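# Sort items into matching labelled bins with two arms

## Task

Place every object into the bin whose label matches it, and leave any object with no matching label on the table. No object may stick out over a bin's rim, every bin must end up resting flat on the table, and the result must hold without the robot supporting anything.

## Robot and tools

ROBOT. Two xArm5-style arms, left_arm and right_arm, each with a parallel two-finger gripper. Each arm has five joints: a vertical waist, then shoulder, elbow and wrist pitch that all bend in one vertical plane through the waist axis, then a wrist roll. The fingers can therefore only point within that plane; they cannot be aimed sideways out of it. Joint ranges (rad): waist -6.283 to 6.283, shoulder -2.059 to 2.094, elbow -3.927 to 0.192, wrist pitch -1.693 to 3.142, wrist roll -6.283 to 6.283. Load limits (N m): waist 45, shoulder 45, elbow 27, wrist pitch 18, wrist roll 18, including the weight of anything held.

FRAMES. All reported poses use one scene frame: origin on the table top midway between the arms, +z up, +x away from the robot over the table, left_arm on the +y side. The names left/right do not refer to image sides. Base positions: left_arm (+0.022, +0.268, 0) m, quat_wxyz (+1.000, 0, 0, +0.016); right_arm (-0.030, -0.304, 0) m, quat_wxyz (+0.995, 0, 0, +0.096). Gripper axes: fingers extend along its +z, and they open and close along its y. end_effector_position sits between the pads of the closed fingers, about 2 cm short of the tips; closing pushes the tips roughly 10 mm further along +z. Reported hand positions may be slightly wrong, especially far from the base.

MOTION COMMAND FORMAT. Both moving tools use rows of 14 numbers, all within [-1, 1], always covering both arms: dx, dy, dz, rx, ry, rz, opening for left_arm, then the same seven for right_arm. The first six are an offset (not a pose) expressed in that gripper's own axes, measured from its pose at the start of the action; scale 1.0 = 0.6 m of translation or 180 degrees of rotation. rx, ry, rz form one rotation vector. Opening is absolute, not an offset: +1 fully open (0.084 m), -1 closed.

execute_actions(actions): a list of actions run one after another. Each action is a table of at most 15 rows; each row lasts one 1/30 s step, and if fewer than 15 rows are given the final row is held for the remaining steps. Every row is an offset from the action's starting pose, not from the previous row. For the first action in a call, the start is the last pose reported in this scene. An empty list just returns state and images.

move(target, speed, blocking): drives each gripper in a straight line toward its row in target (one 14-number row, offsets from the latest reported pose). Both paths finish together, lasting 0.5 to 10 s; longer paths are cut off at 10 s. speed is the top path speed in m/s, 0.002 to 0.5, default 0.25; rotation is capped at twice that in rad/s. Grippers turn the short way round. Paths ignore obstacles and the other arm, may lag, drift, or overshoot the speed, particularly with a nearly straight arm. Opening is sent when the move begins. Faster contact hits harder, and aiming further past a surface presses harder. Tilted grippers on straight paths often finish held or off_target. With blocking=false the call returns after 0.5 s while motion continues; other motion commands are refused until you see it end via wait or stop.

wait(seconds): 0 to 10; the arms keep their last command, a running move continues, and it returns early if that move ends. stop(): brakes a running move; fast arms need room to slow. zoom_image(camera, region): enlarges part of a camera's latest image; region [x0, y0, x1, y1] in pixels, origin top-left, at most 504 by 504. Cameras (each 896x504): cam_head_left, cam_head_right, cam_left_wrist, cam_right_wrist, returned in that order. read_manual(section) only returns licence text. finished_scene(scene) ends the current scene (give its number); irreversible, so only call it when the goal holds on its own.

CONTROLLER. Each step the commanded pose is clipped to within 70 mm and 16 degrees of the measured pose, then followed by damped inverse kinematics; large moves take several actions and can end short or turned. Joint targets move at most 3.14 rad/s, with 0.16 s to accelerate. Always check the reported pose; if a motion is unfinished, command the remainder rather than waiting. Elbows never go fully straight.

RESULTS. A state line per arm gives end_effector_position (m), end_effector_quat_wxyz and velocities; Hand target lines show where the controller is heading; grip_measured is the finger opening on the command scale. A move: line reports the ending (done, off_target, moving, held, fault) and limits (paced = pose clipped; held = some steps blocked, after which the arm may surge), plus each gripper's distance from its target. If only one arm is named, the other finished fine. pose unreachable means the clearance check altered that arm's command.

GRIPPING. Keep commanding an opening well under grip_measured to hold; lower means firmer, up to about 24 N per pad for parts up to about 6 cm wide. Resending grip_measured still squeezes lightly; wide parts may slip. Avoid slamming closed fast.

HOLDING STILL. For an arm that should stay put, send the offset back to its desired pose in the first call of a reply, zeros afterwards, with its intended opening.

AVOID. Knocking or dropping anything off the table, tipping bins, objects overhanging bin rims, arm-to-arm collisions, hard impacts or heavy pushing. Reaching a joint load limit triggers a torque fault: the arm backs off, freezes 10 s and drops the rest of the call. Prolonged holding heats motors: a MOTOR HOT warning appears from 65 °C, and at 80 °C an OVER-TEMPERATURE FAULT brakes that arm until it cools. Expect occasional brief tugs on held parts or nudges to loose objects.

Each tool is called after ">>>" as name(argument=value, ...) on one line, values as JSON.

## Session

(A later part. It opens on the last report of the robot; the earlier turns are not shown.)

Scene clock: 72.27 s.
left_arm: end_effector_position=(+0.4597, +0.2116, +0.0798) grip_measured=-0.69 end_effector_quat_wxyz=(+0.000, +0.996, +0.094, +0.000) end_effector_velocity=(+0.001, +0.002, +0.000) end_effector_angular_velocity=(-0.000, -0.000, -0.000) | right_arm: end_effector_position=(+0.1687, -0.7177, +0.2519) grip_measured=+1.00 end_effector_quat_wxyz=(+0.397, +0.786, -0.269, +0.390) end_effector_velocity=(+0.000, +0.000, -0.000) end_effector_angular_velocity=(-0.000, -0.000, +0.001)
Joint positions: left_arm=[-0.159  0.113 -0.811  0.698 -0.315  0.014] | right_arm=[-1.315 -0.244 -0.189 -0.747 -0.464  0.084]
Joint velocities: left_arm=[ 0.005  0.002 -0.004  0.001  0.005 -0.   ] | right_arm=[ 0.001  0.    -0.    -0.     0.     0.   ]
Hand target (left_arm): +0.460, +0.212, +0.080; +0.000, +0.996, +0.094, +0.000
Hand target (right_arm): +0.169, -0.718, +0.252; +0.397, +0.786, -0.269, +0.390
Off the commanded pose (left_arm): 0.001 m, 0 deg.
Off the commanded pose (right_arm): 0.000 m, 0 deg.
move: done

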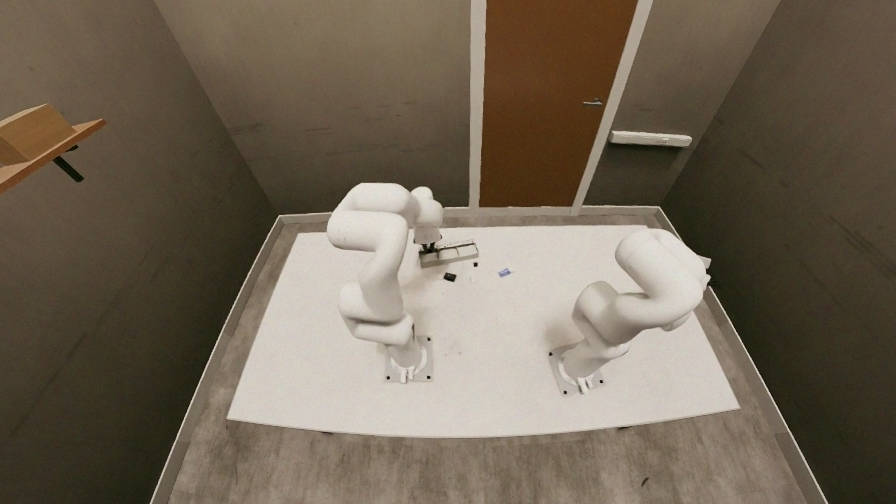

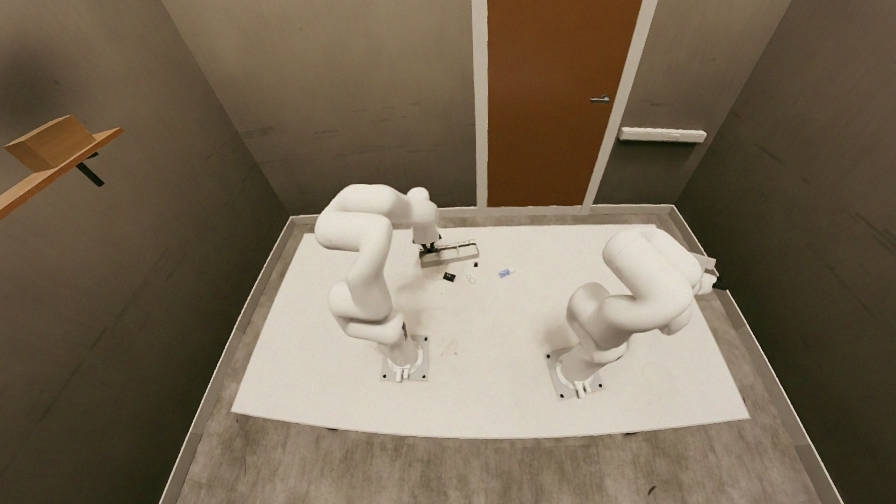

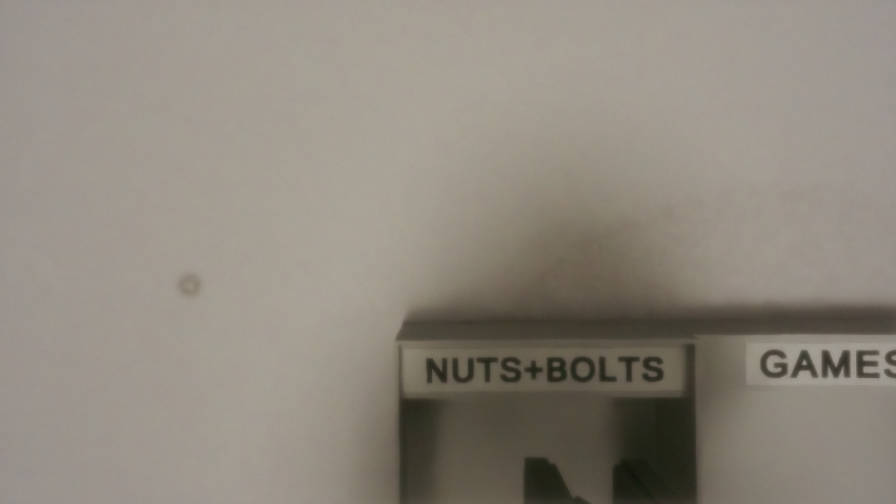

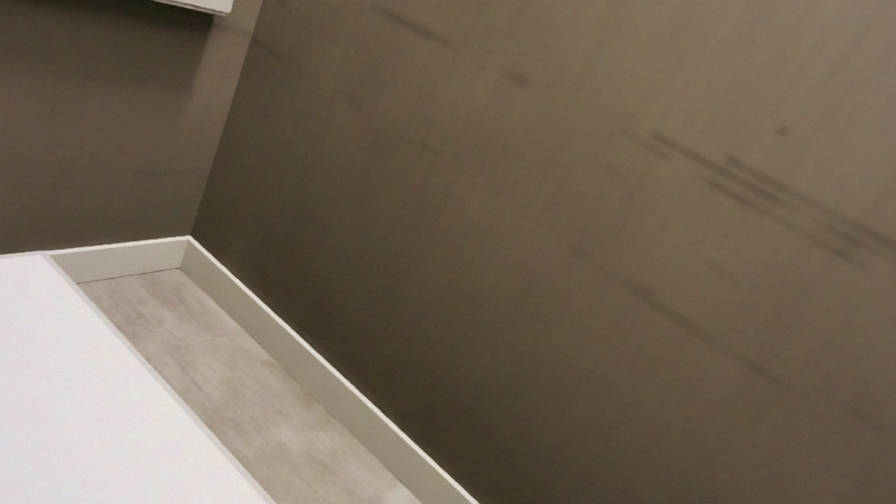

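>>> move(target=[-0.008,-0.0075,0.078,0,0,0,-0.9,0,0,0,0,0,0,1], speed=0.07)

>>> execute_actions(actions=[[[0,0,0,0,0,0,-0.3,0,0,0,0,0,0,1]]])

>>> move(target=[-0.03,0,-0.08,0,0,0,-0.3,0,0,0,0,0,0,1], speed=0.12)

Scene clock: 81.23 s.
left_arm: end_effector_position=(+0.4543, +0.2151, +0.0334) grip_measured=-0.69 end_effector_quat_wxyz=(+0.000, +0.996, +0.094, +0.000) end_effector_velocity=(-0.000, -0.000, -0.003) end_effector_angular_velocity=(+0.000, +0.000, -0.000) | right_arm: end_effector_position=(+0.1687, -0.7177, +0.2519) grip_measured=+1.00 end_effector_quat_wxyz=(+0.397, +0.786, -0.269, +0.390) end_effector_velocity=(+0.001, +0.000, -0.001) end_effector_angular_velocity=(+0.002, +0.000, +0.001)
Joint positions: left_arm=[-0.152  0.21  -0.768  0.558 -0.309  0.014] | right_arm=[-1.315 -0.244 -0.189 -0.747 -0.464  0.084]
Joint velocities: left_arm=[-0.     0.007  0.001 -0.007 -0.     0.   ] | right_arm=[0.001 0.001 0.    0.001 0.001 0.   ]
Hand target (left_arm): +0.454, +0.215, +0.033; +0.000, +0.996, +0.094, +0.000
Hand target (right_arm): +0.169, -0.718, +0.252; +0.397, +0.786, -0.269, +0.390
Off the commanded pose (left_arm): 0.000 m, 0 deg.
Off the commanded pose (right_arm): 0.000 m, 0 deg.
move: done

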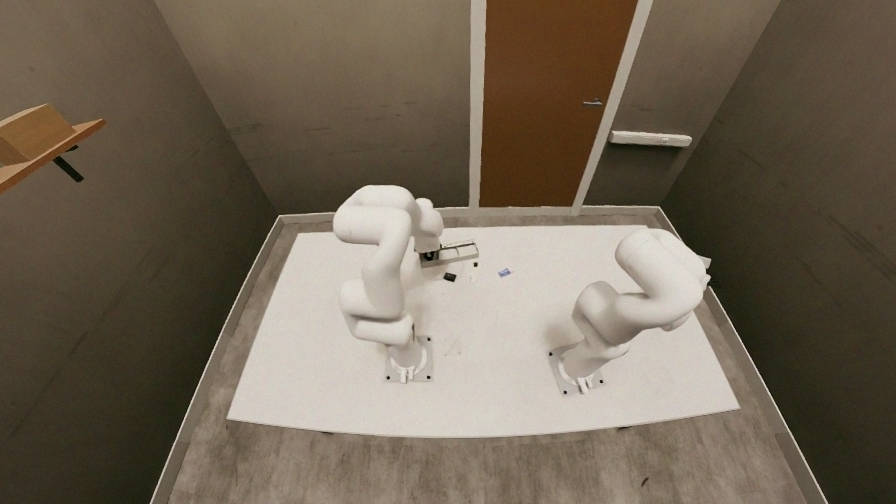

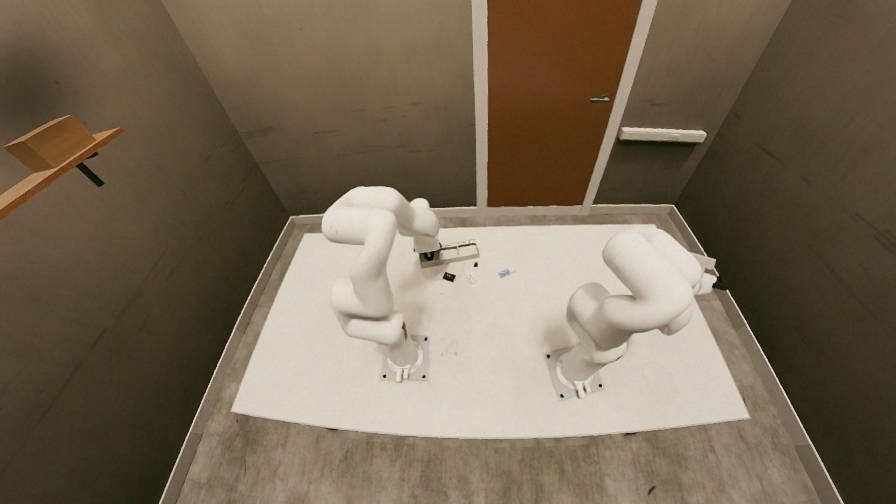

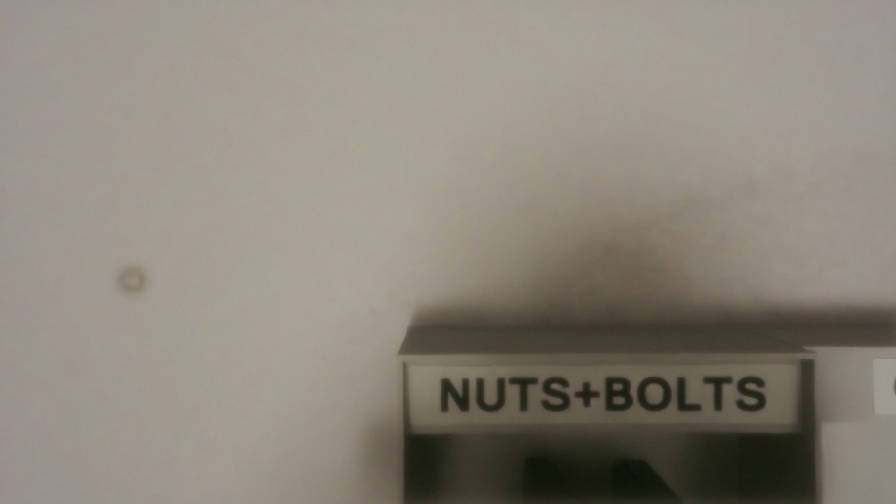

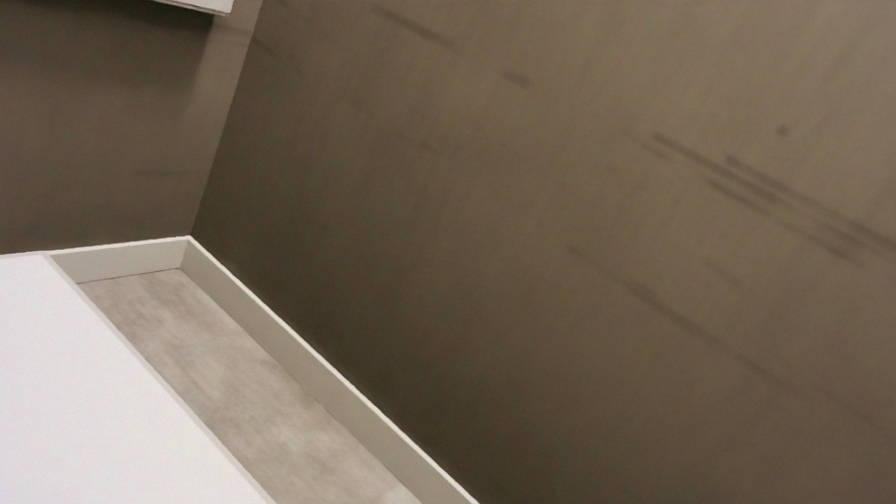

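Scene clock: 81.73 s.
left_arm: end_effector_position=(+0.4543, +0.2151, +0.0334) grip_measured=-0.32 end_effector_quat_wxyz=(+0.000, +0.996, +0.094, +0.000) end_effector_velocity=(-0.000, +0.000, -0.000) end_effector_angular_velocity=(+0.000, +0.000, +0.001) | right_arm: end_effector_position=(+0.1687, -0.7177, +0.2519) grip_measured=+1.00 end_effector_quat_wxyz=(+0.397, +0.786, -0.269, +0.390) end_effector_velocity=(-0.000, -0.000, -0.000) end_effector_angular_velocity=(+0.002, -0.001, -0.001)
Joint positions: left_arm=[-0.152  0.21  -0.768  0.558 -0.309  0.03 ] | right_arm=[-1.315 -0.244 -0.189 -0.747 -0.464  0.084]
Joint velocities: left_arm=[ 0.001 -0.     0.     0.     0.     0.   ] | right_arm=[-0.     0.    -0.     0.001  0.002  0.   ]
Hand target (left_arm): +0.454, +0.215, +0.033; +0.000, +0.996, +0.094, +0.000
Hand target (right_arm): +0.169, -0.718, +0.252; +0.397, +0.786, -0.269, +0.390
Off the commanded pose (left_arm): 0.000 m, 0 deg.
Off the commanded pose (right_arm): 0.000 m, 0 deg.

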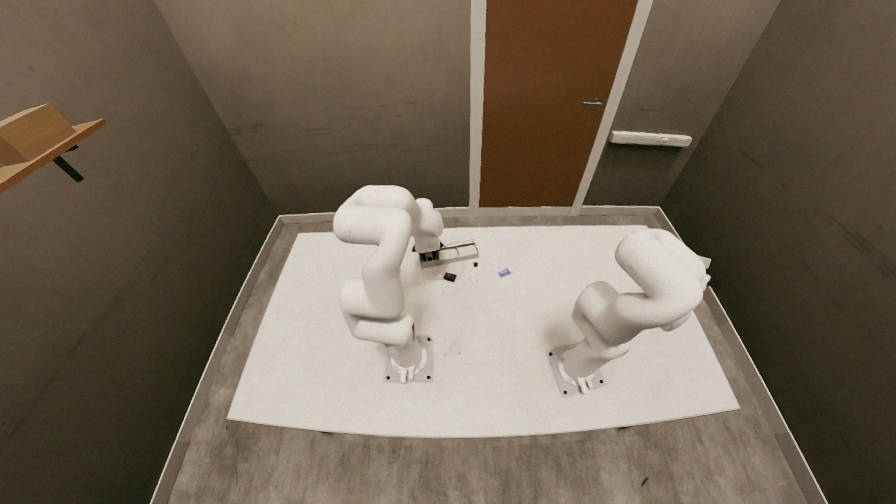

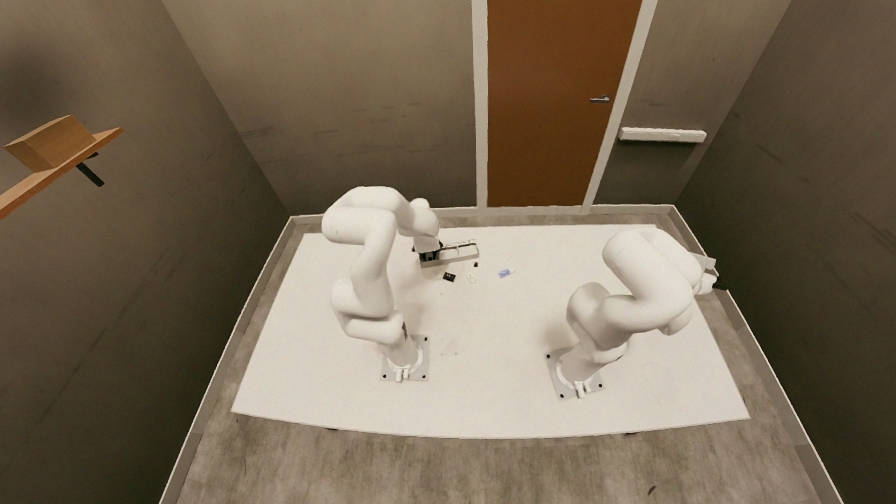

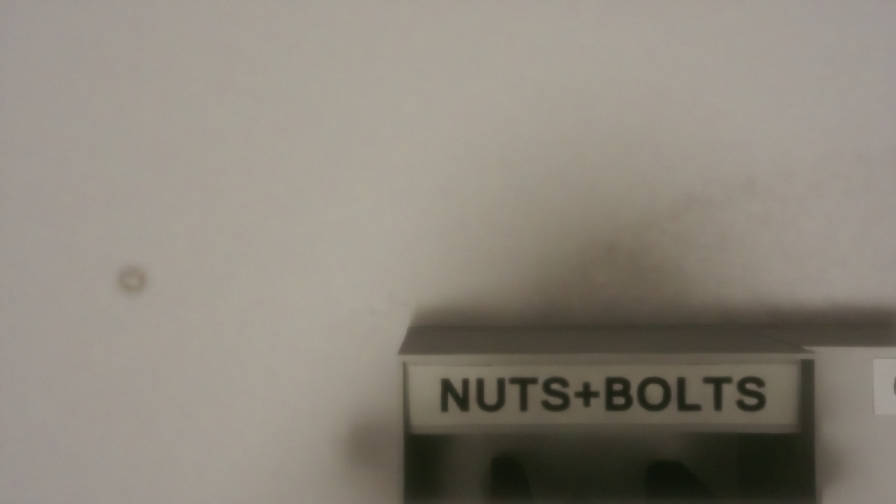

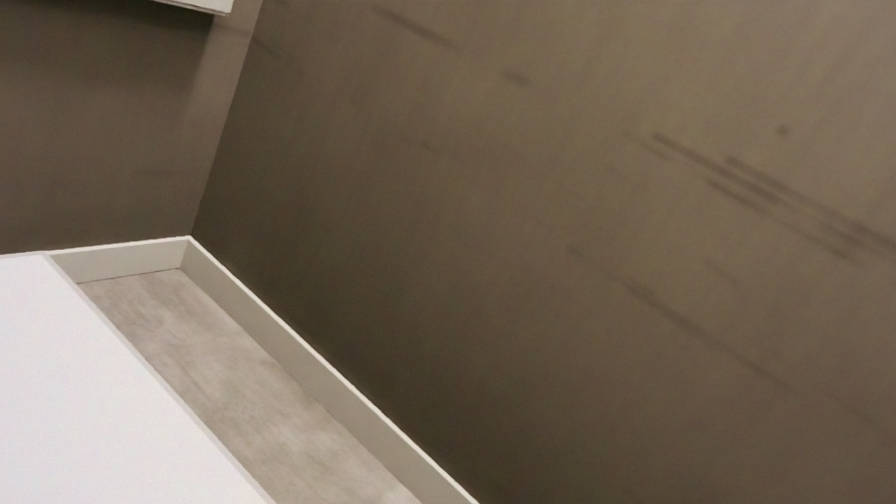

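Scene clock: 82.70 s.
left_arm: end_effector_position=(+0.4366, +0.2118, +0.0810) grip_measured=-0.32 end_effector_quat_wxyz=(+0.000, +0.996, +0.094, +0.000) end_effector_velocity=(-0.001, -0.000, +0.003) end_effector_angular_velocity=(-0.000, -0.001, -0.000) | right_arm: end_effector_position=(+0.1687, -0.7177, +0.2519) grip_measured=+1.00 end_effector_quat_wxyz=(+0.397, +0.786, -0.269, +0.390) end_effector_velocity=(-0.000, +0.000, -0.000) end_effector_angular_velocity=(+0.001, +0.000, -0.000)
Joint positions: left_arm=[-0.165  0.042 -0.725  0.683 -0.322  0.03 ] | right_arm=[-1.315 -0.244 -0.189 -0.747 -0.464  0.084]
Joint velocities: left_arm=[-0.001 -0.009  0.001  0.006 -0.001  0.   ] | right_arm=[-0.  0.  0.  0. -0. -0.]
Hand target (left_arm): +0.437, +0.212, +0.081; +0.000, +0.996, +0.094, +0.000
Hand target (right_arm): +0.169, -0.718, +0.252; +0.397, +0.786, -0.269, +0.390
Off the commanded pose (left_arm): 0.000 m, 0 deg.
Off the commanded pose (right_arm): 0.000 m, 0 deg.
move: done

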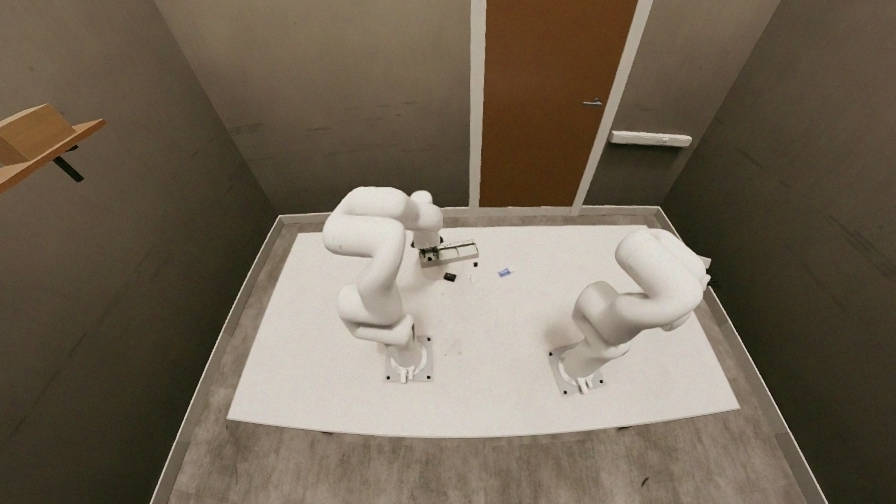

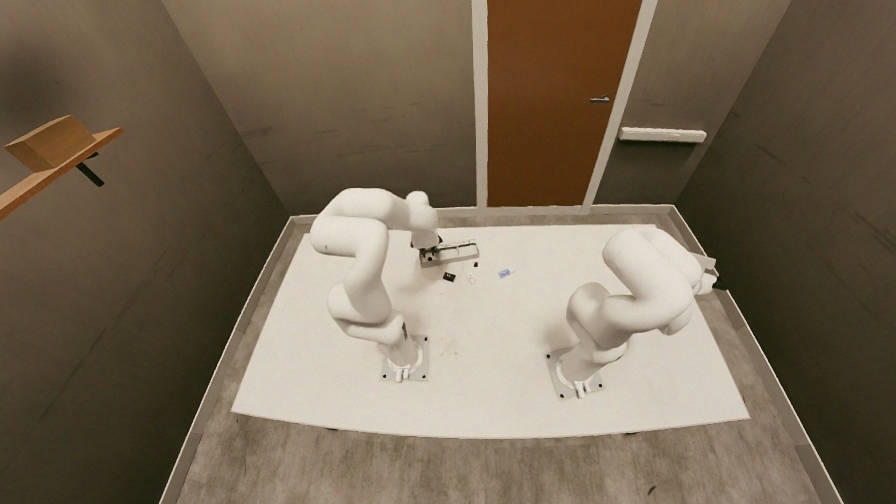

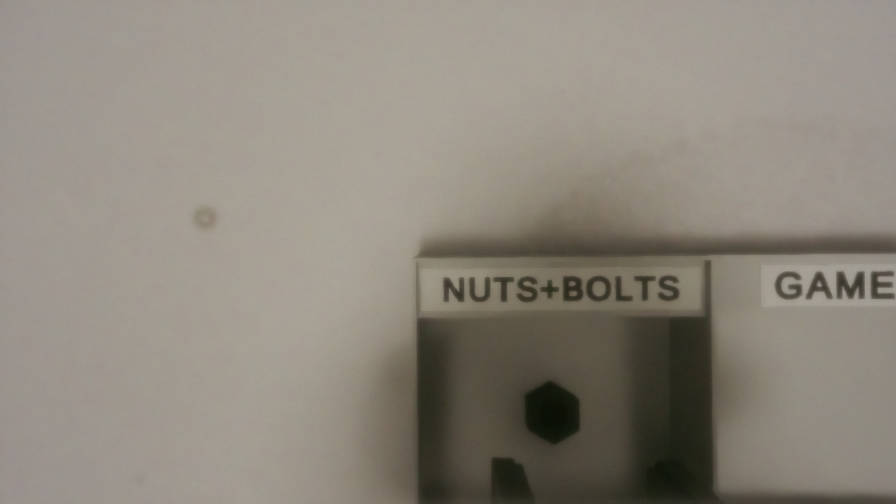

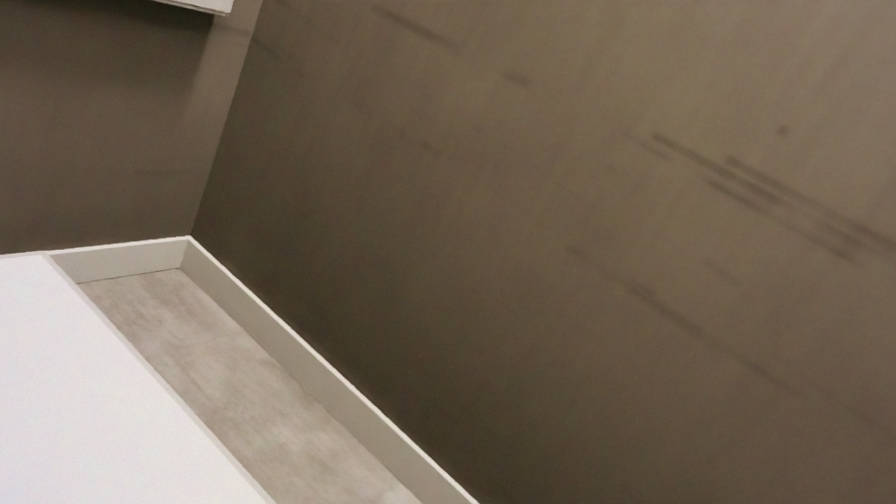

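>>> move(target=[-0.1763,0.2612,0,0,0,-0.0878,0.05,0,0,0,0,0,0,1], speed=0.25)

Scene clock: 90.83 s.
left_arm: end_effector_position=(+0.3619, +0.0386, +0.0810) grip_measured=+0.04 end_effector_quat_wxyz=(+0.000, +0.973, +0.230, +0.000) end_effector_velocity=(-0.001, -0.003, +0.000) end_effector_angular_velocity=(+0.000, +0.000, +0.003) | right_arm: end_effector_position=(+0.1687, -0.7177, +0.2519) grip_measured=+1.00 end_effector_quat_wxyz=(+0.397, +0.786, -0.269, +0.390) end_effector_velocity=(+0.000, +0.000, +0.000) end_effector_angular_velocity=(-0.001, -0.001, +0.000)
Joint positions: left_arm=[-0.625  0.017 -0.694  0.678 -1.057  0.046] | right_arm=[-1.315 -0.244 -0.189 -0.747 -0.464  0.084]
Joint velocities: left_arm=[-0.008  0.003 -0.004  0.001 -0.011 -0.   ] | right_arm=[ 0.    -0.001 -0.     0.     0.    -0.   ]
Hand target (left_arm): +0.362, +0.038, +0.081; +0.000, +0.973, +0.230, +0.000
Hand target (right_arm): +0.169, -0.718, +0.252; +0.397, +0.786, -0.269, +0.390
Off the commanded pose (left_arm): 0.001 m, 0 deg.
Off the commanded pose (right_arm): 0.000 m, 0 deg.
move: done

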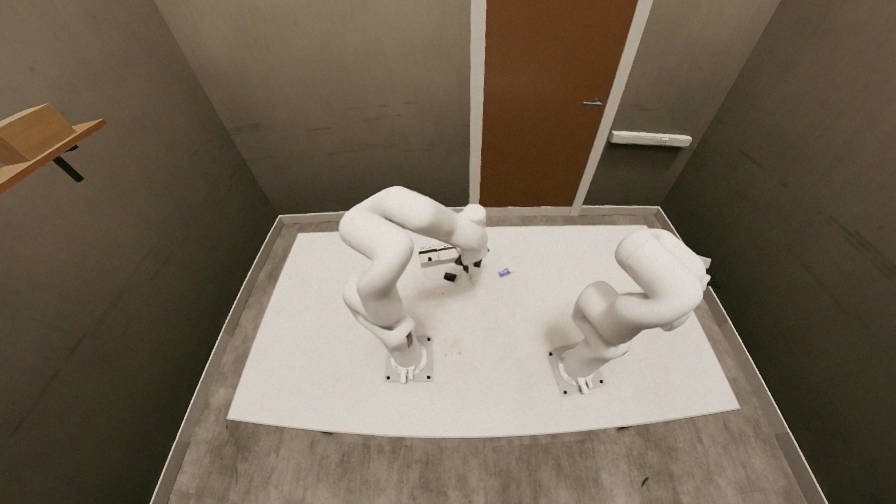

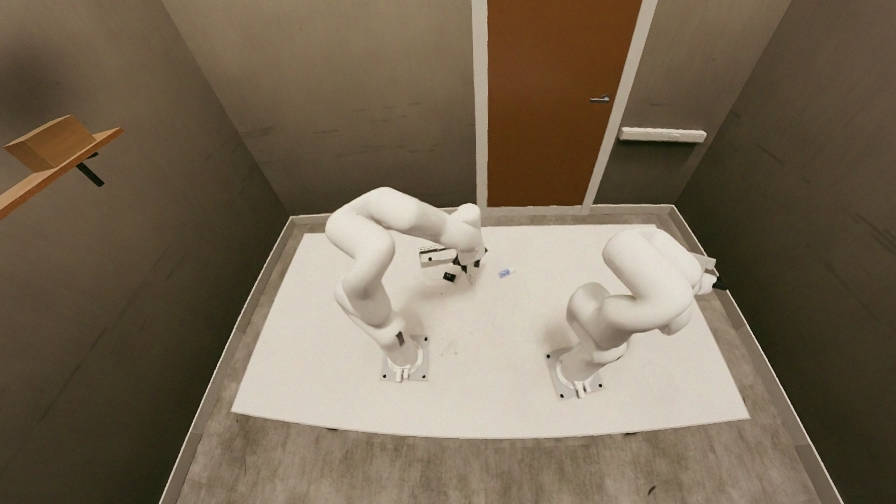

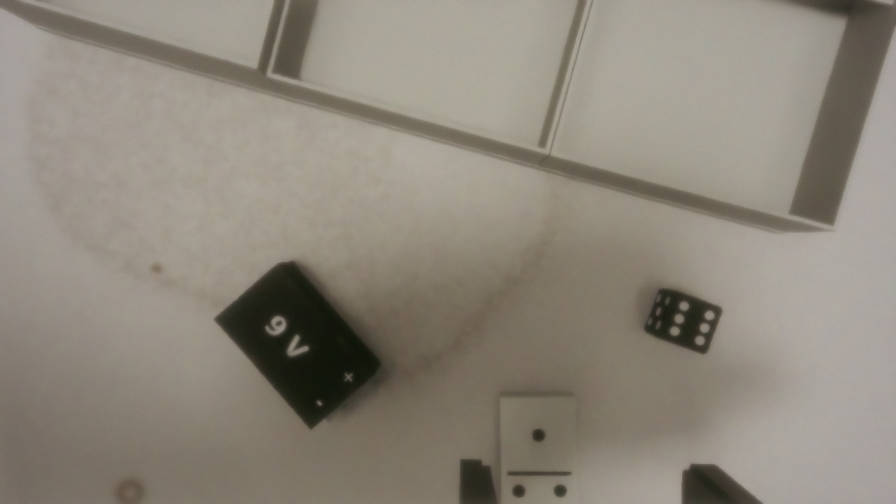

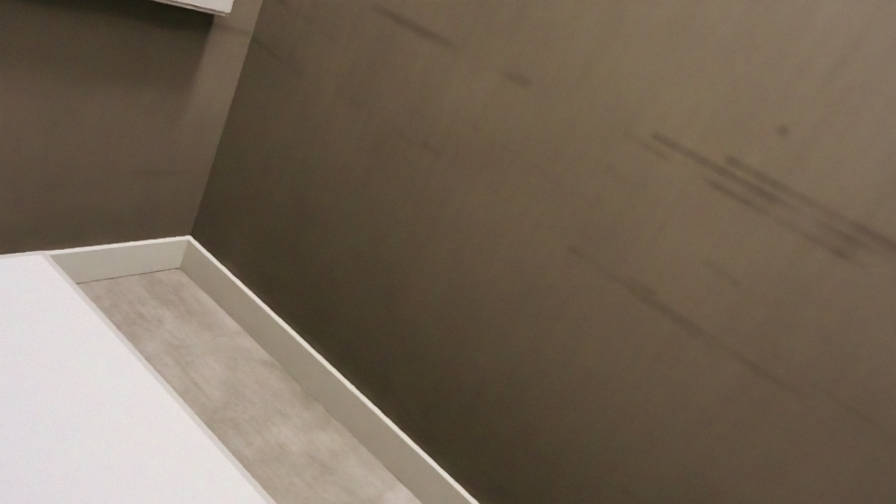

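>>> move(target=[-0.006,-0.005,0.0935,0,0,0,0.05,0,0,0,0,0,0,1], speed=0.07)

>>> execute_actions(actions=[[[0,0,0,0,0,0,-0.1,0,0,0,0,0,0,1],[0,0,0,0,0,0,-0.15,0,0,0,0,0,0,1],[0,0,0,0,0,0,-0.2,0,0,0,0,0,0,1],[0,0,0,0,0,0,-0.25,0,0,0,0,0,0,1],[0,0,0,0,0,0,-0.3,0,0,0,0,0,0,1],[0,0,0,0,0,0,-0.35,0,0,0,0,0,0,1],[0,0,0,0,0,0,-0.4,0,0,0,0,0,0,1],[0,0,0,0,0,0,-0.45,0,0,0,0,0,0,1],[0,0,0,0,0,0,-0.5,0,0,0,0,0,0,1],[0,0,0,0,0,0,-0.55,0,0,0,0,0,0,1],[0,0,0,0,0,0,-0.65,0,0,0,0,0,0,1]],[[0,0,0,0,0,0,-0.65,0,0,0,0,0,0,1]]])

>>> move(target=[0,0,-0.092,0,0,0,-0.65,0,0,0,0,0,0,1], speed=0.12)

Scene clock: 102.87 s.
left_arm: end_effector_position=(+0.3574, +0.0397, +0.0253) grip_measured=+0.04 end_effector_quat_wxyz=(+0.000, +0.973, +0.230, +0.000) end_effector_velocity=(+0.000, -0.000, -0.003) end_effector_angular_velocity=(-0.000, -0.000, -0.000) | right_arm: end_effector_position=(+0.1687, -0.7177, +0.2519) grip_measured=+1.00 end_effector_quat_wxyz=(+0.397, +0.786, -0.269, +0.390) end_effector_velocity=(+0.000, +0.000, -0.000) end_effector_angular_velocity=(-0.000, +0.001, +0.001)
Joint positions: left_arm=[-0.629  0.154 -0.655  0.5   -1.061  0.046] | right_arm=[-1.315 -0.244 -0.189 -0.747 -0.464  0.084]
Joint velocities: left_arm=[-0.001  0.009 -0.    -0.009 -0.     0.   ] | right_arm=[ 0.001  0.     0.    -0.    -0.001 -0.   ]
Hand target (left_arm): +0.357, +0.040, +0.025; +0.000, +0.973, +0.230, +0.000
Hand target (right_arm): +0.169, -0.718, +0.252; +0.397, +0.786, -0.269, +0.390
Off the commanded pose (left_arm): 0.000 m, 0 deg.
Off the commanded pose (right_arm): 0.000 m, 0 deg.
move: done

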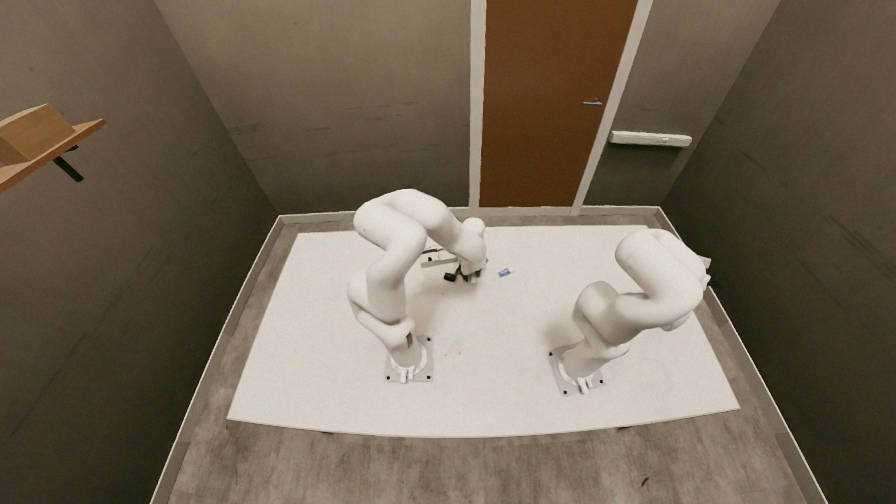

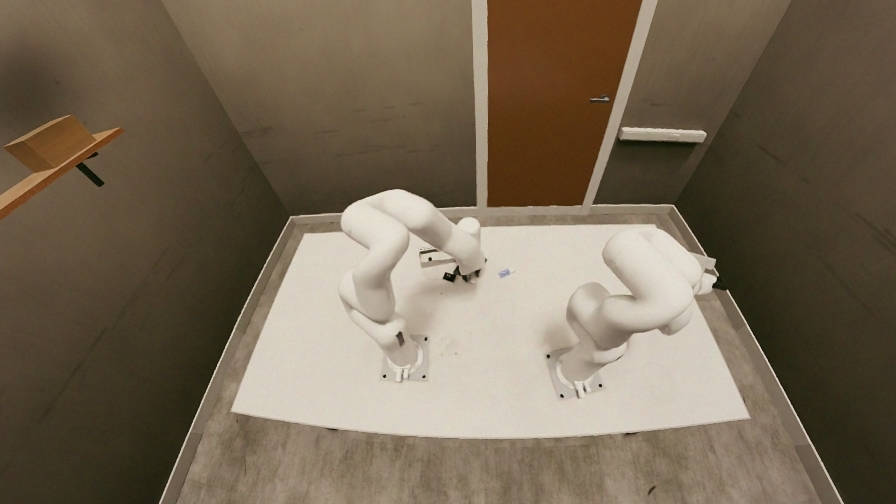

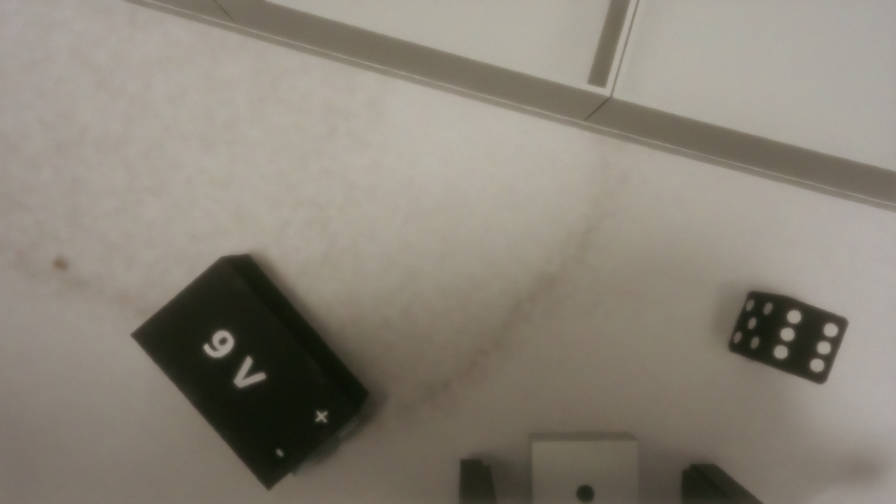

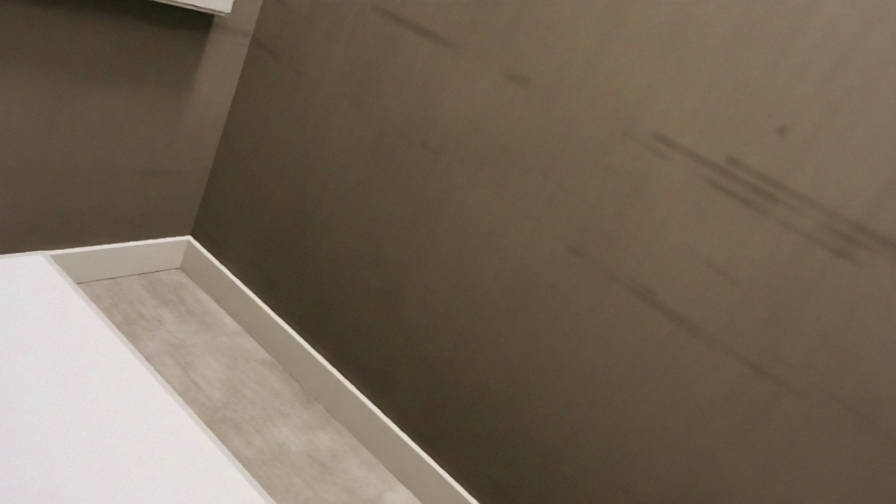

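Scene clock: 103.87 s.
left_arm: end_effector_position=(+0.3575, +0.0396, +0.0254) grip_measured=-0.47 end_effector_quat_wxyz=(+0.000, +0.973, +0.230, +0.000) end_effector_velocity=(+0.000, +0.000, +0.000) end_effector_angular_velocity=(-0.000, -0.000, +0.000) | right_arm: end_effector_position=(+0.1687, -0.7177, +0.2519) grip_measured=+1.00 end_effector_quat_wxyz=(+0.397, +0.786, -0.269, +0.390) end_effector_velocity=(+0.001, +0.000, -0.000) end_effector_angular_velocity=(+0.000, -0.001, +0.001)
Joint positions: left_arm=[-0.629  0.154 -0.655  0.5   -1.061  0.024] | right_arm=[-1.315 -0.244 -0.189 -0.747 -0.464  0.084]
Joint velocities: left_arm=[ 0. -0.  0. -0. -0. -0.] | right_arm=[ 0.001  0.001  0.    -0.001  0.001  0.   ]
Hand target (left_arm): +0.358, +0.040, +0.025; +0.000, +0.973, +0.230, +0.000
Hand target (right_arm): +0.169, -0.718, +0.252; +0.397, +0.786, -0.269, +0.390
Off the commanded pose (left_arm): 0.000 m, 0 deg.
Off the commanded pose (right_arm): 0.000 m, 0 deg.

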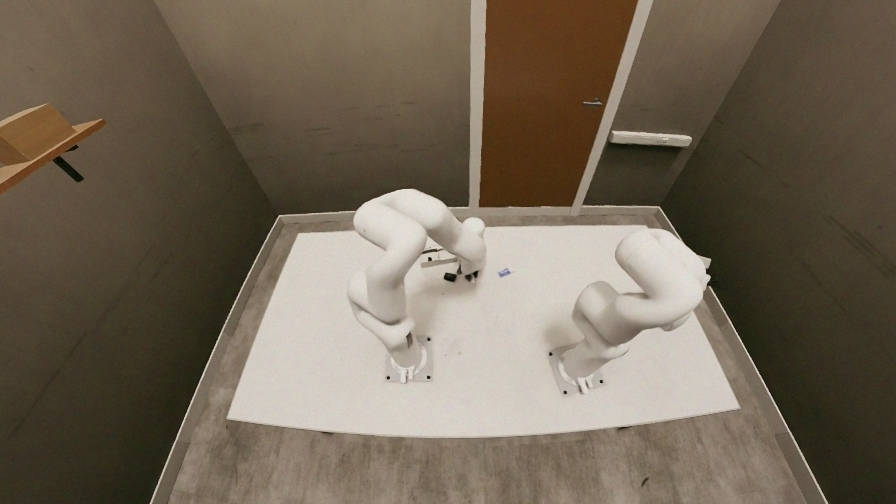

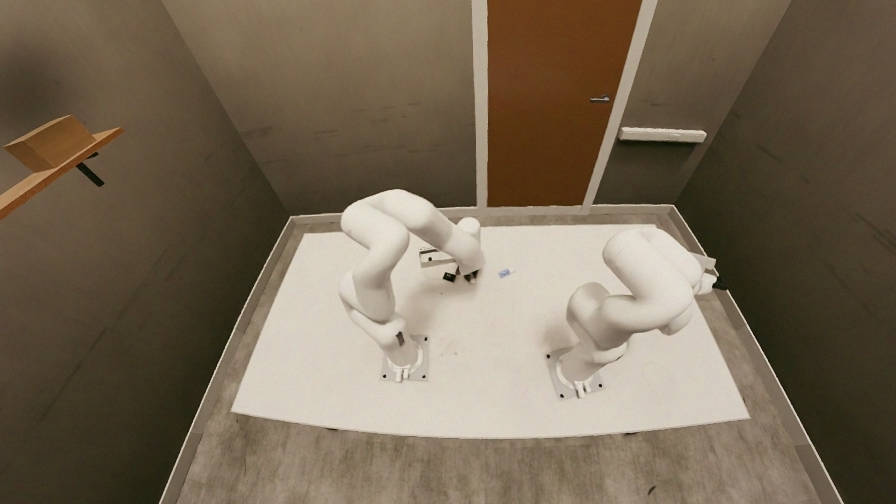

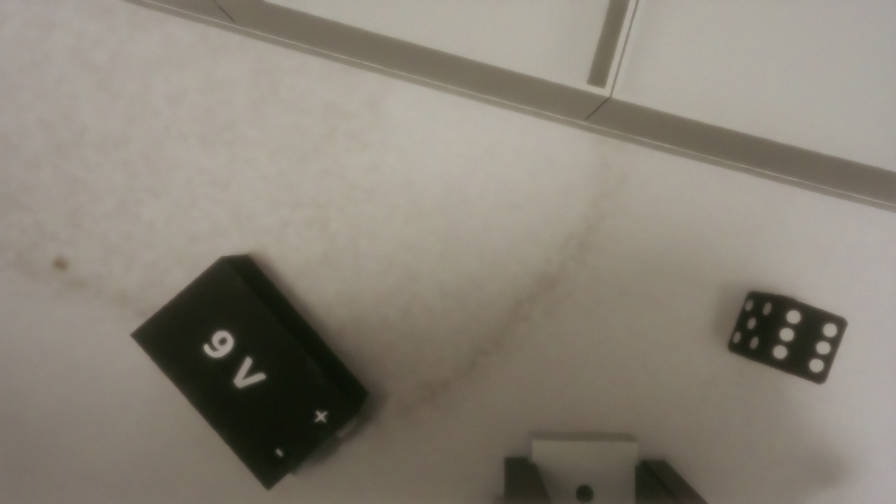

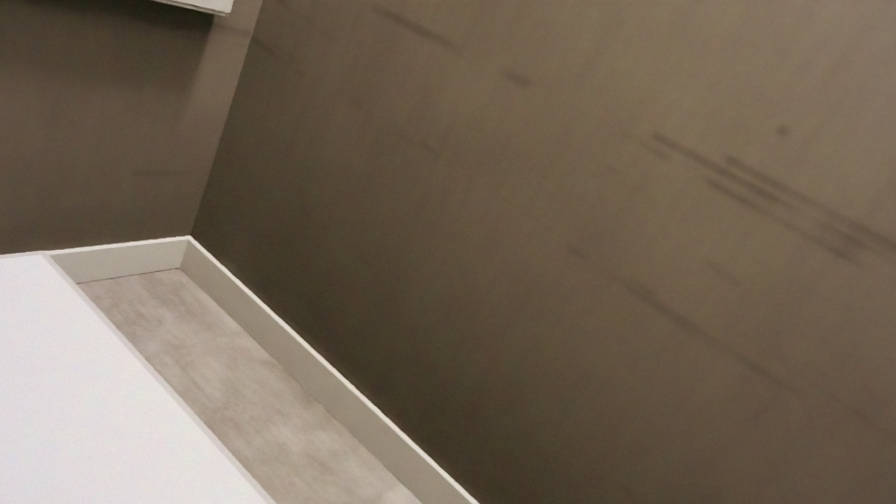

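Scene clock: 104.87 s.
left_arm: end_effector_position=(+0.3574, +0.0397, +0.0801) grip_measured=-0.47 end_effector_quat_wxyz=(+0.000, +0.973, +0.230, +0.000) end_effector_velocity=(+0.000, -0.000, +0.003) end_effector_angular_velocity=(-0.001, -0.001, +0.001) | right_arm: end_effector_position=(+0.1687, -0.7177, +0.2519) grip_measured=+1.00 end_effector_quat_wxyz=(+0.397, +0.786, -0.269, +0.390) end_effector_velocity=(-0.001, -0.000, -0.000) end_effector_angular_velocity=(-0.000, +0.001, -0.001)
Joint positions: left_arm=[-0.629  0.005 -0.678  0.672 -1.061  0.024] | right_arm=[-1.315 -0.244 -0.189 -0.747 -0.464  0.084]
Joint velocities: left_arm=[ 0.001 -0.006 -0.002  0.008 -0.    -0.   ] | right_arm=[-0.001  0.     0.     0.    -0.001 -0.   ]
Hand target (left_arm): +0.357, +0.040, +0.081; +0.000, +0.973, +0.230, +0.000
Hand target (right_arm): +0.169, -0.718, +0.252; +0.397, +0.786, -0.269, +0.390
Off the commanded pose (left_arm): 0.000 m, 0 deg.
Off the commanded pose (right_arm): 0.000 m, 0 deg.
move: done

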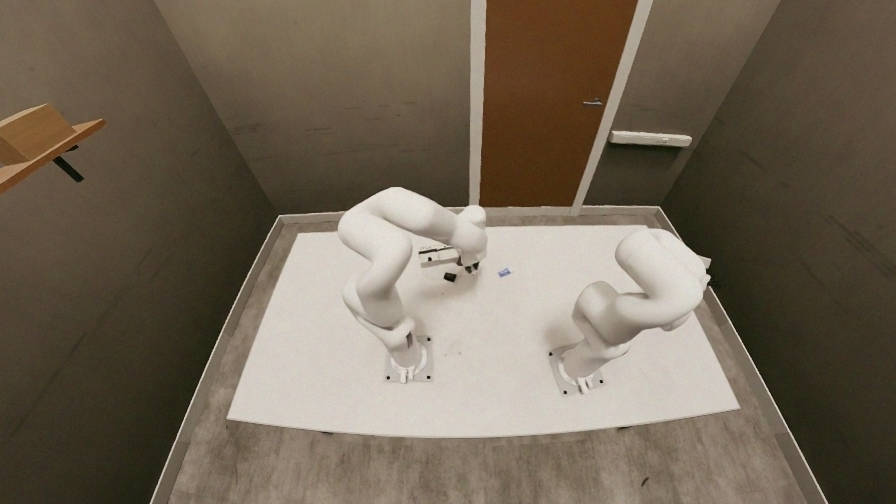

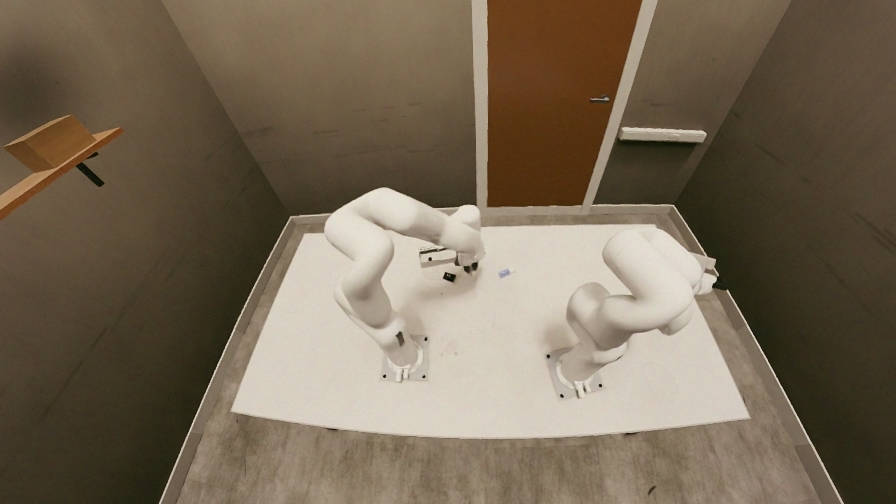

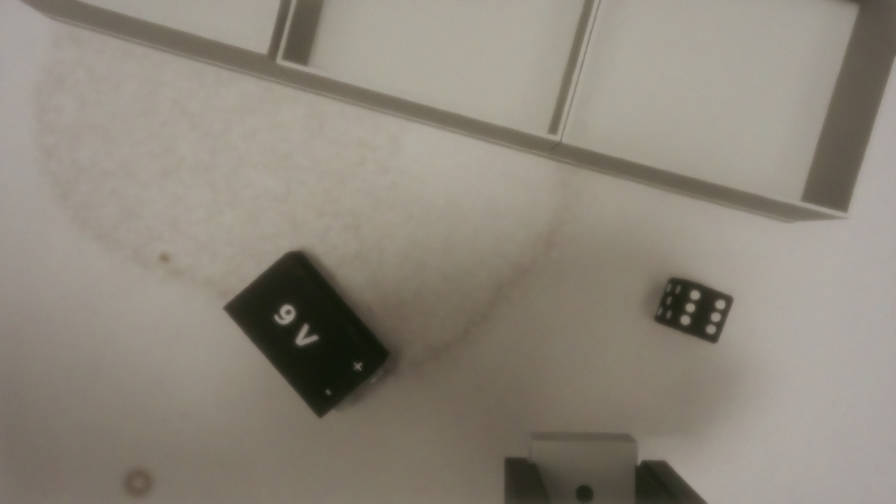

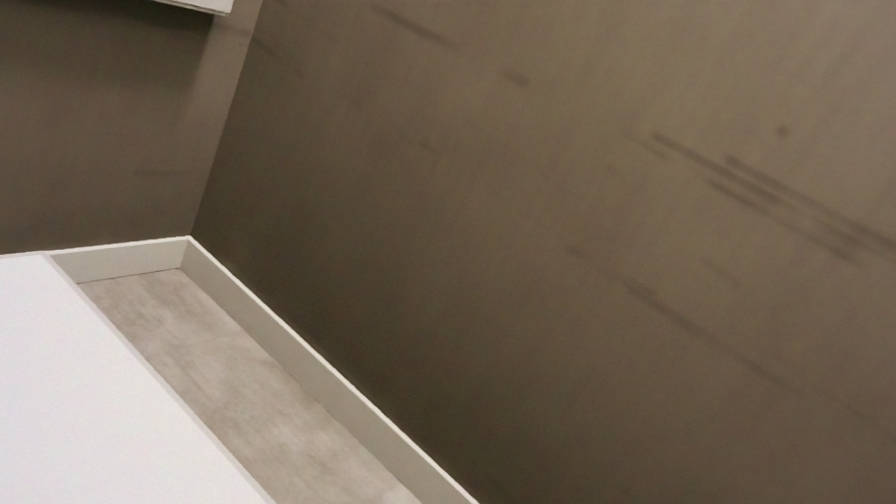

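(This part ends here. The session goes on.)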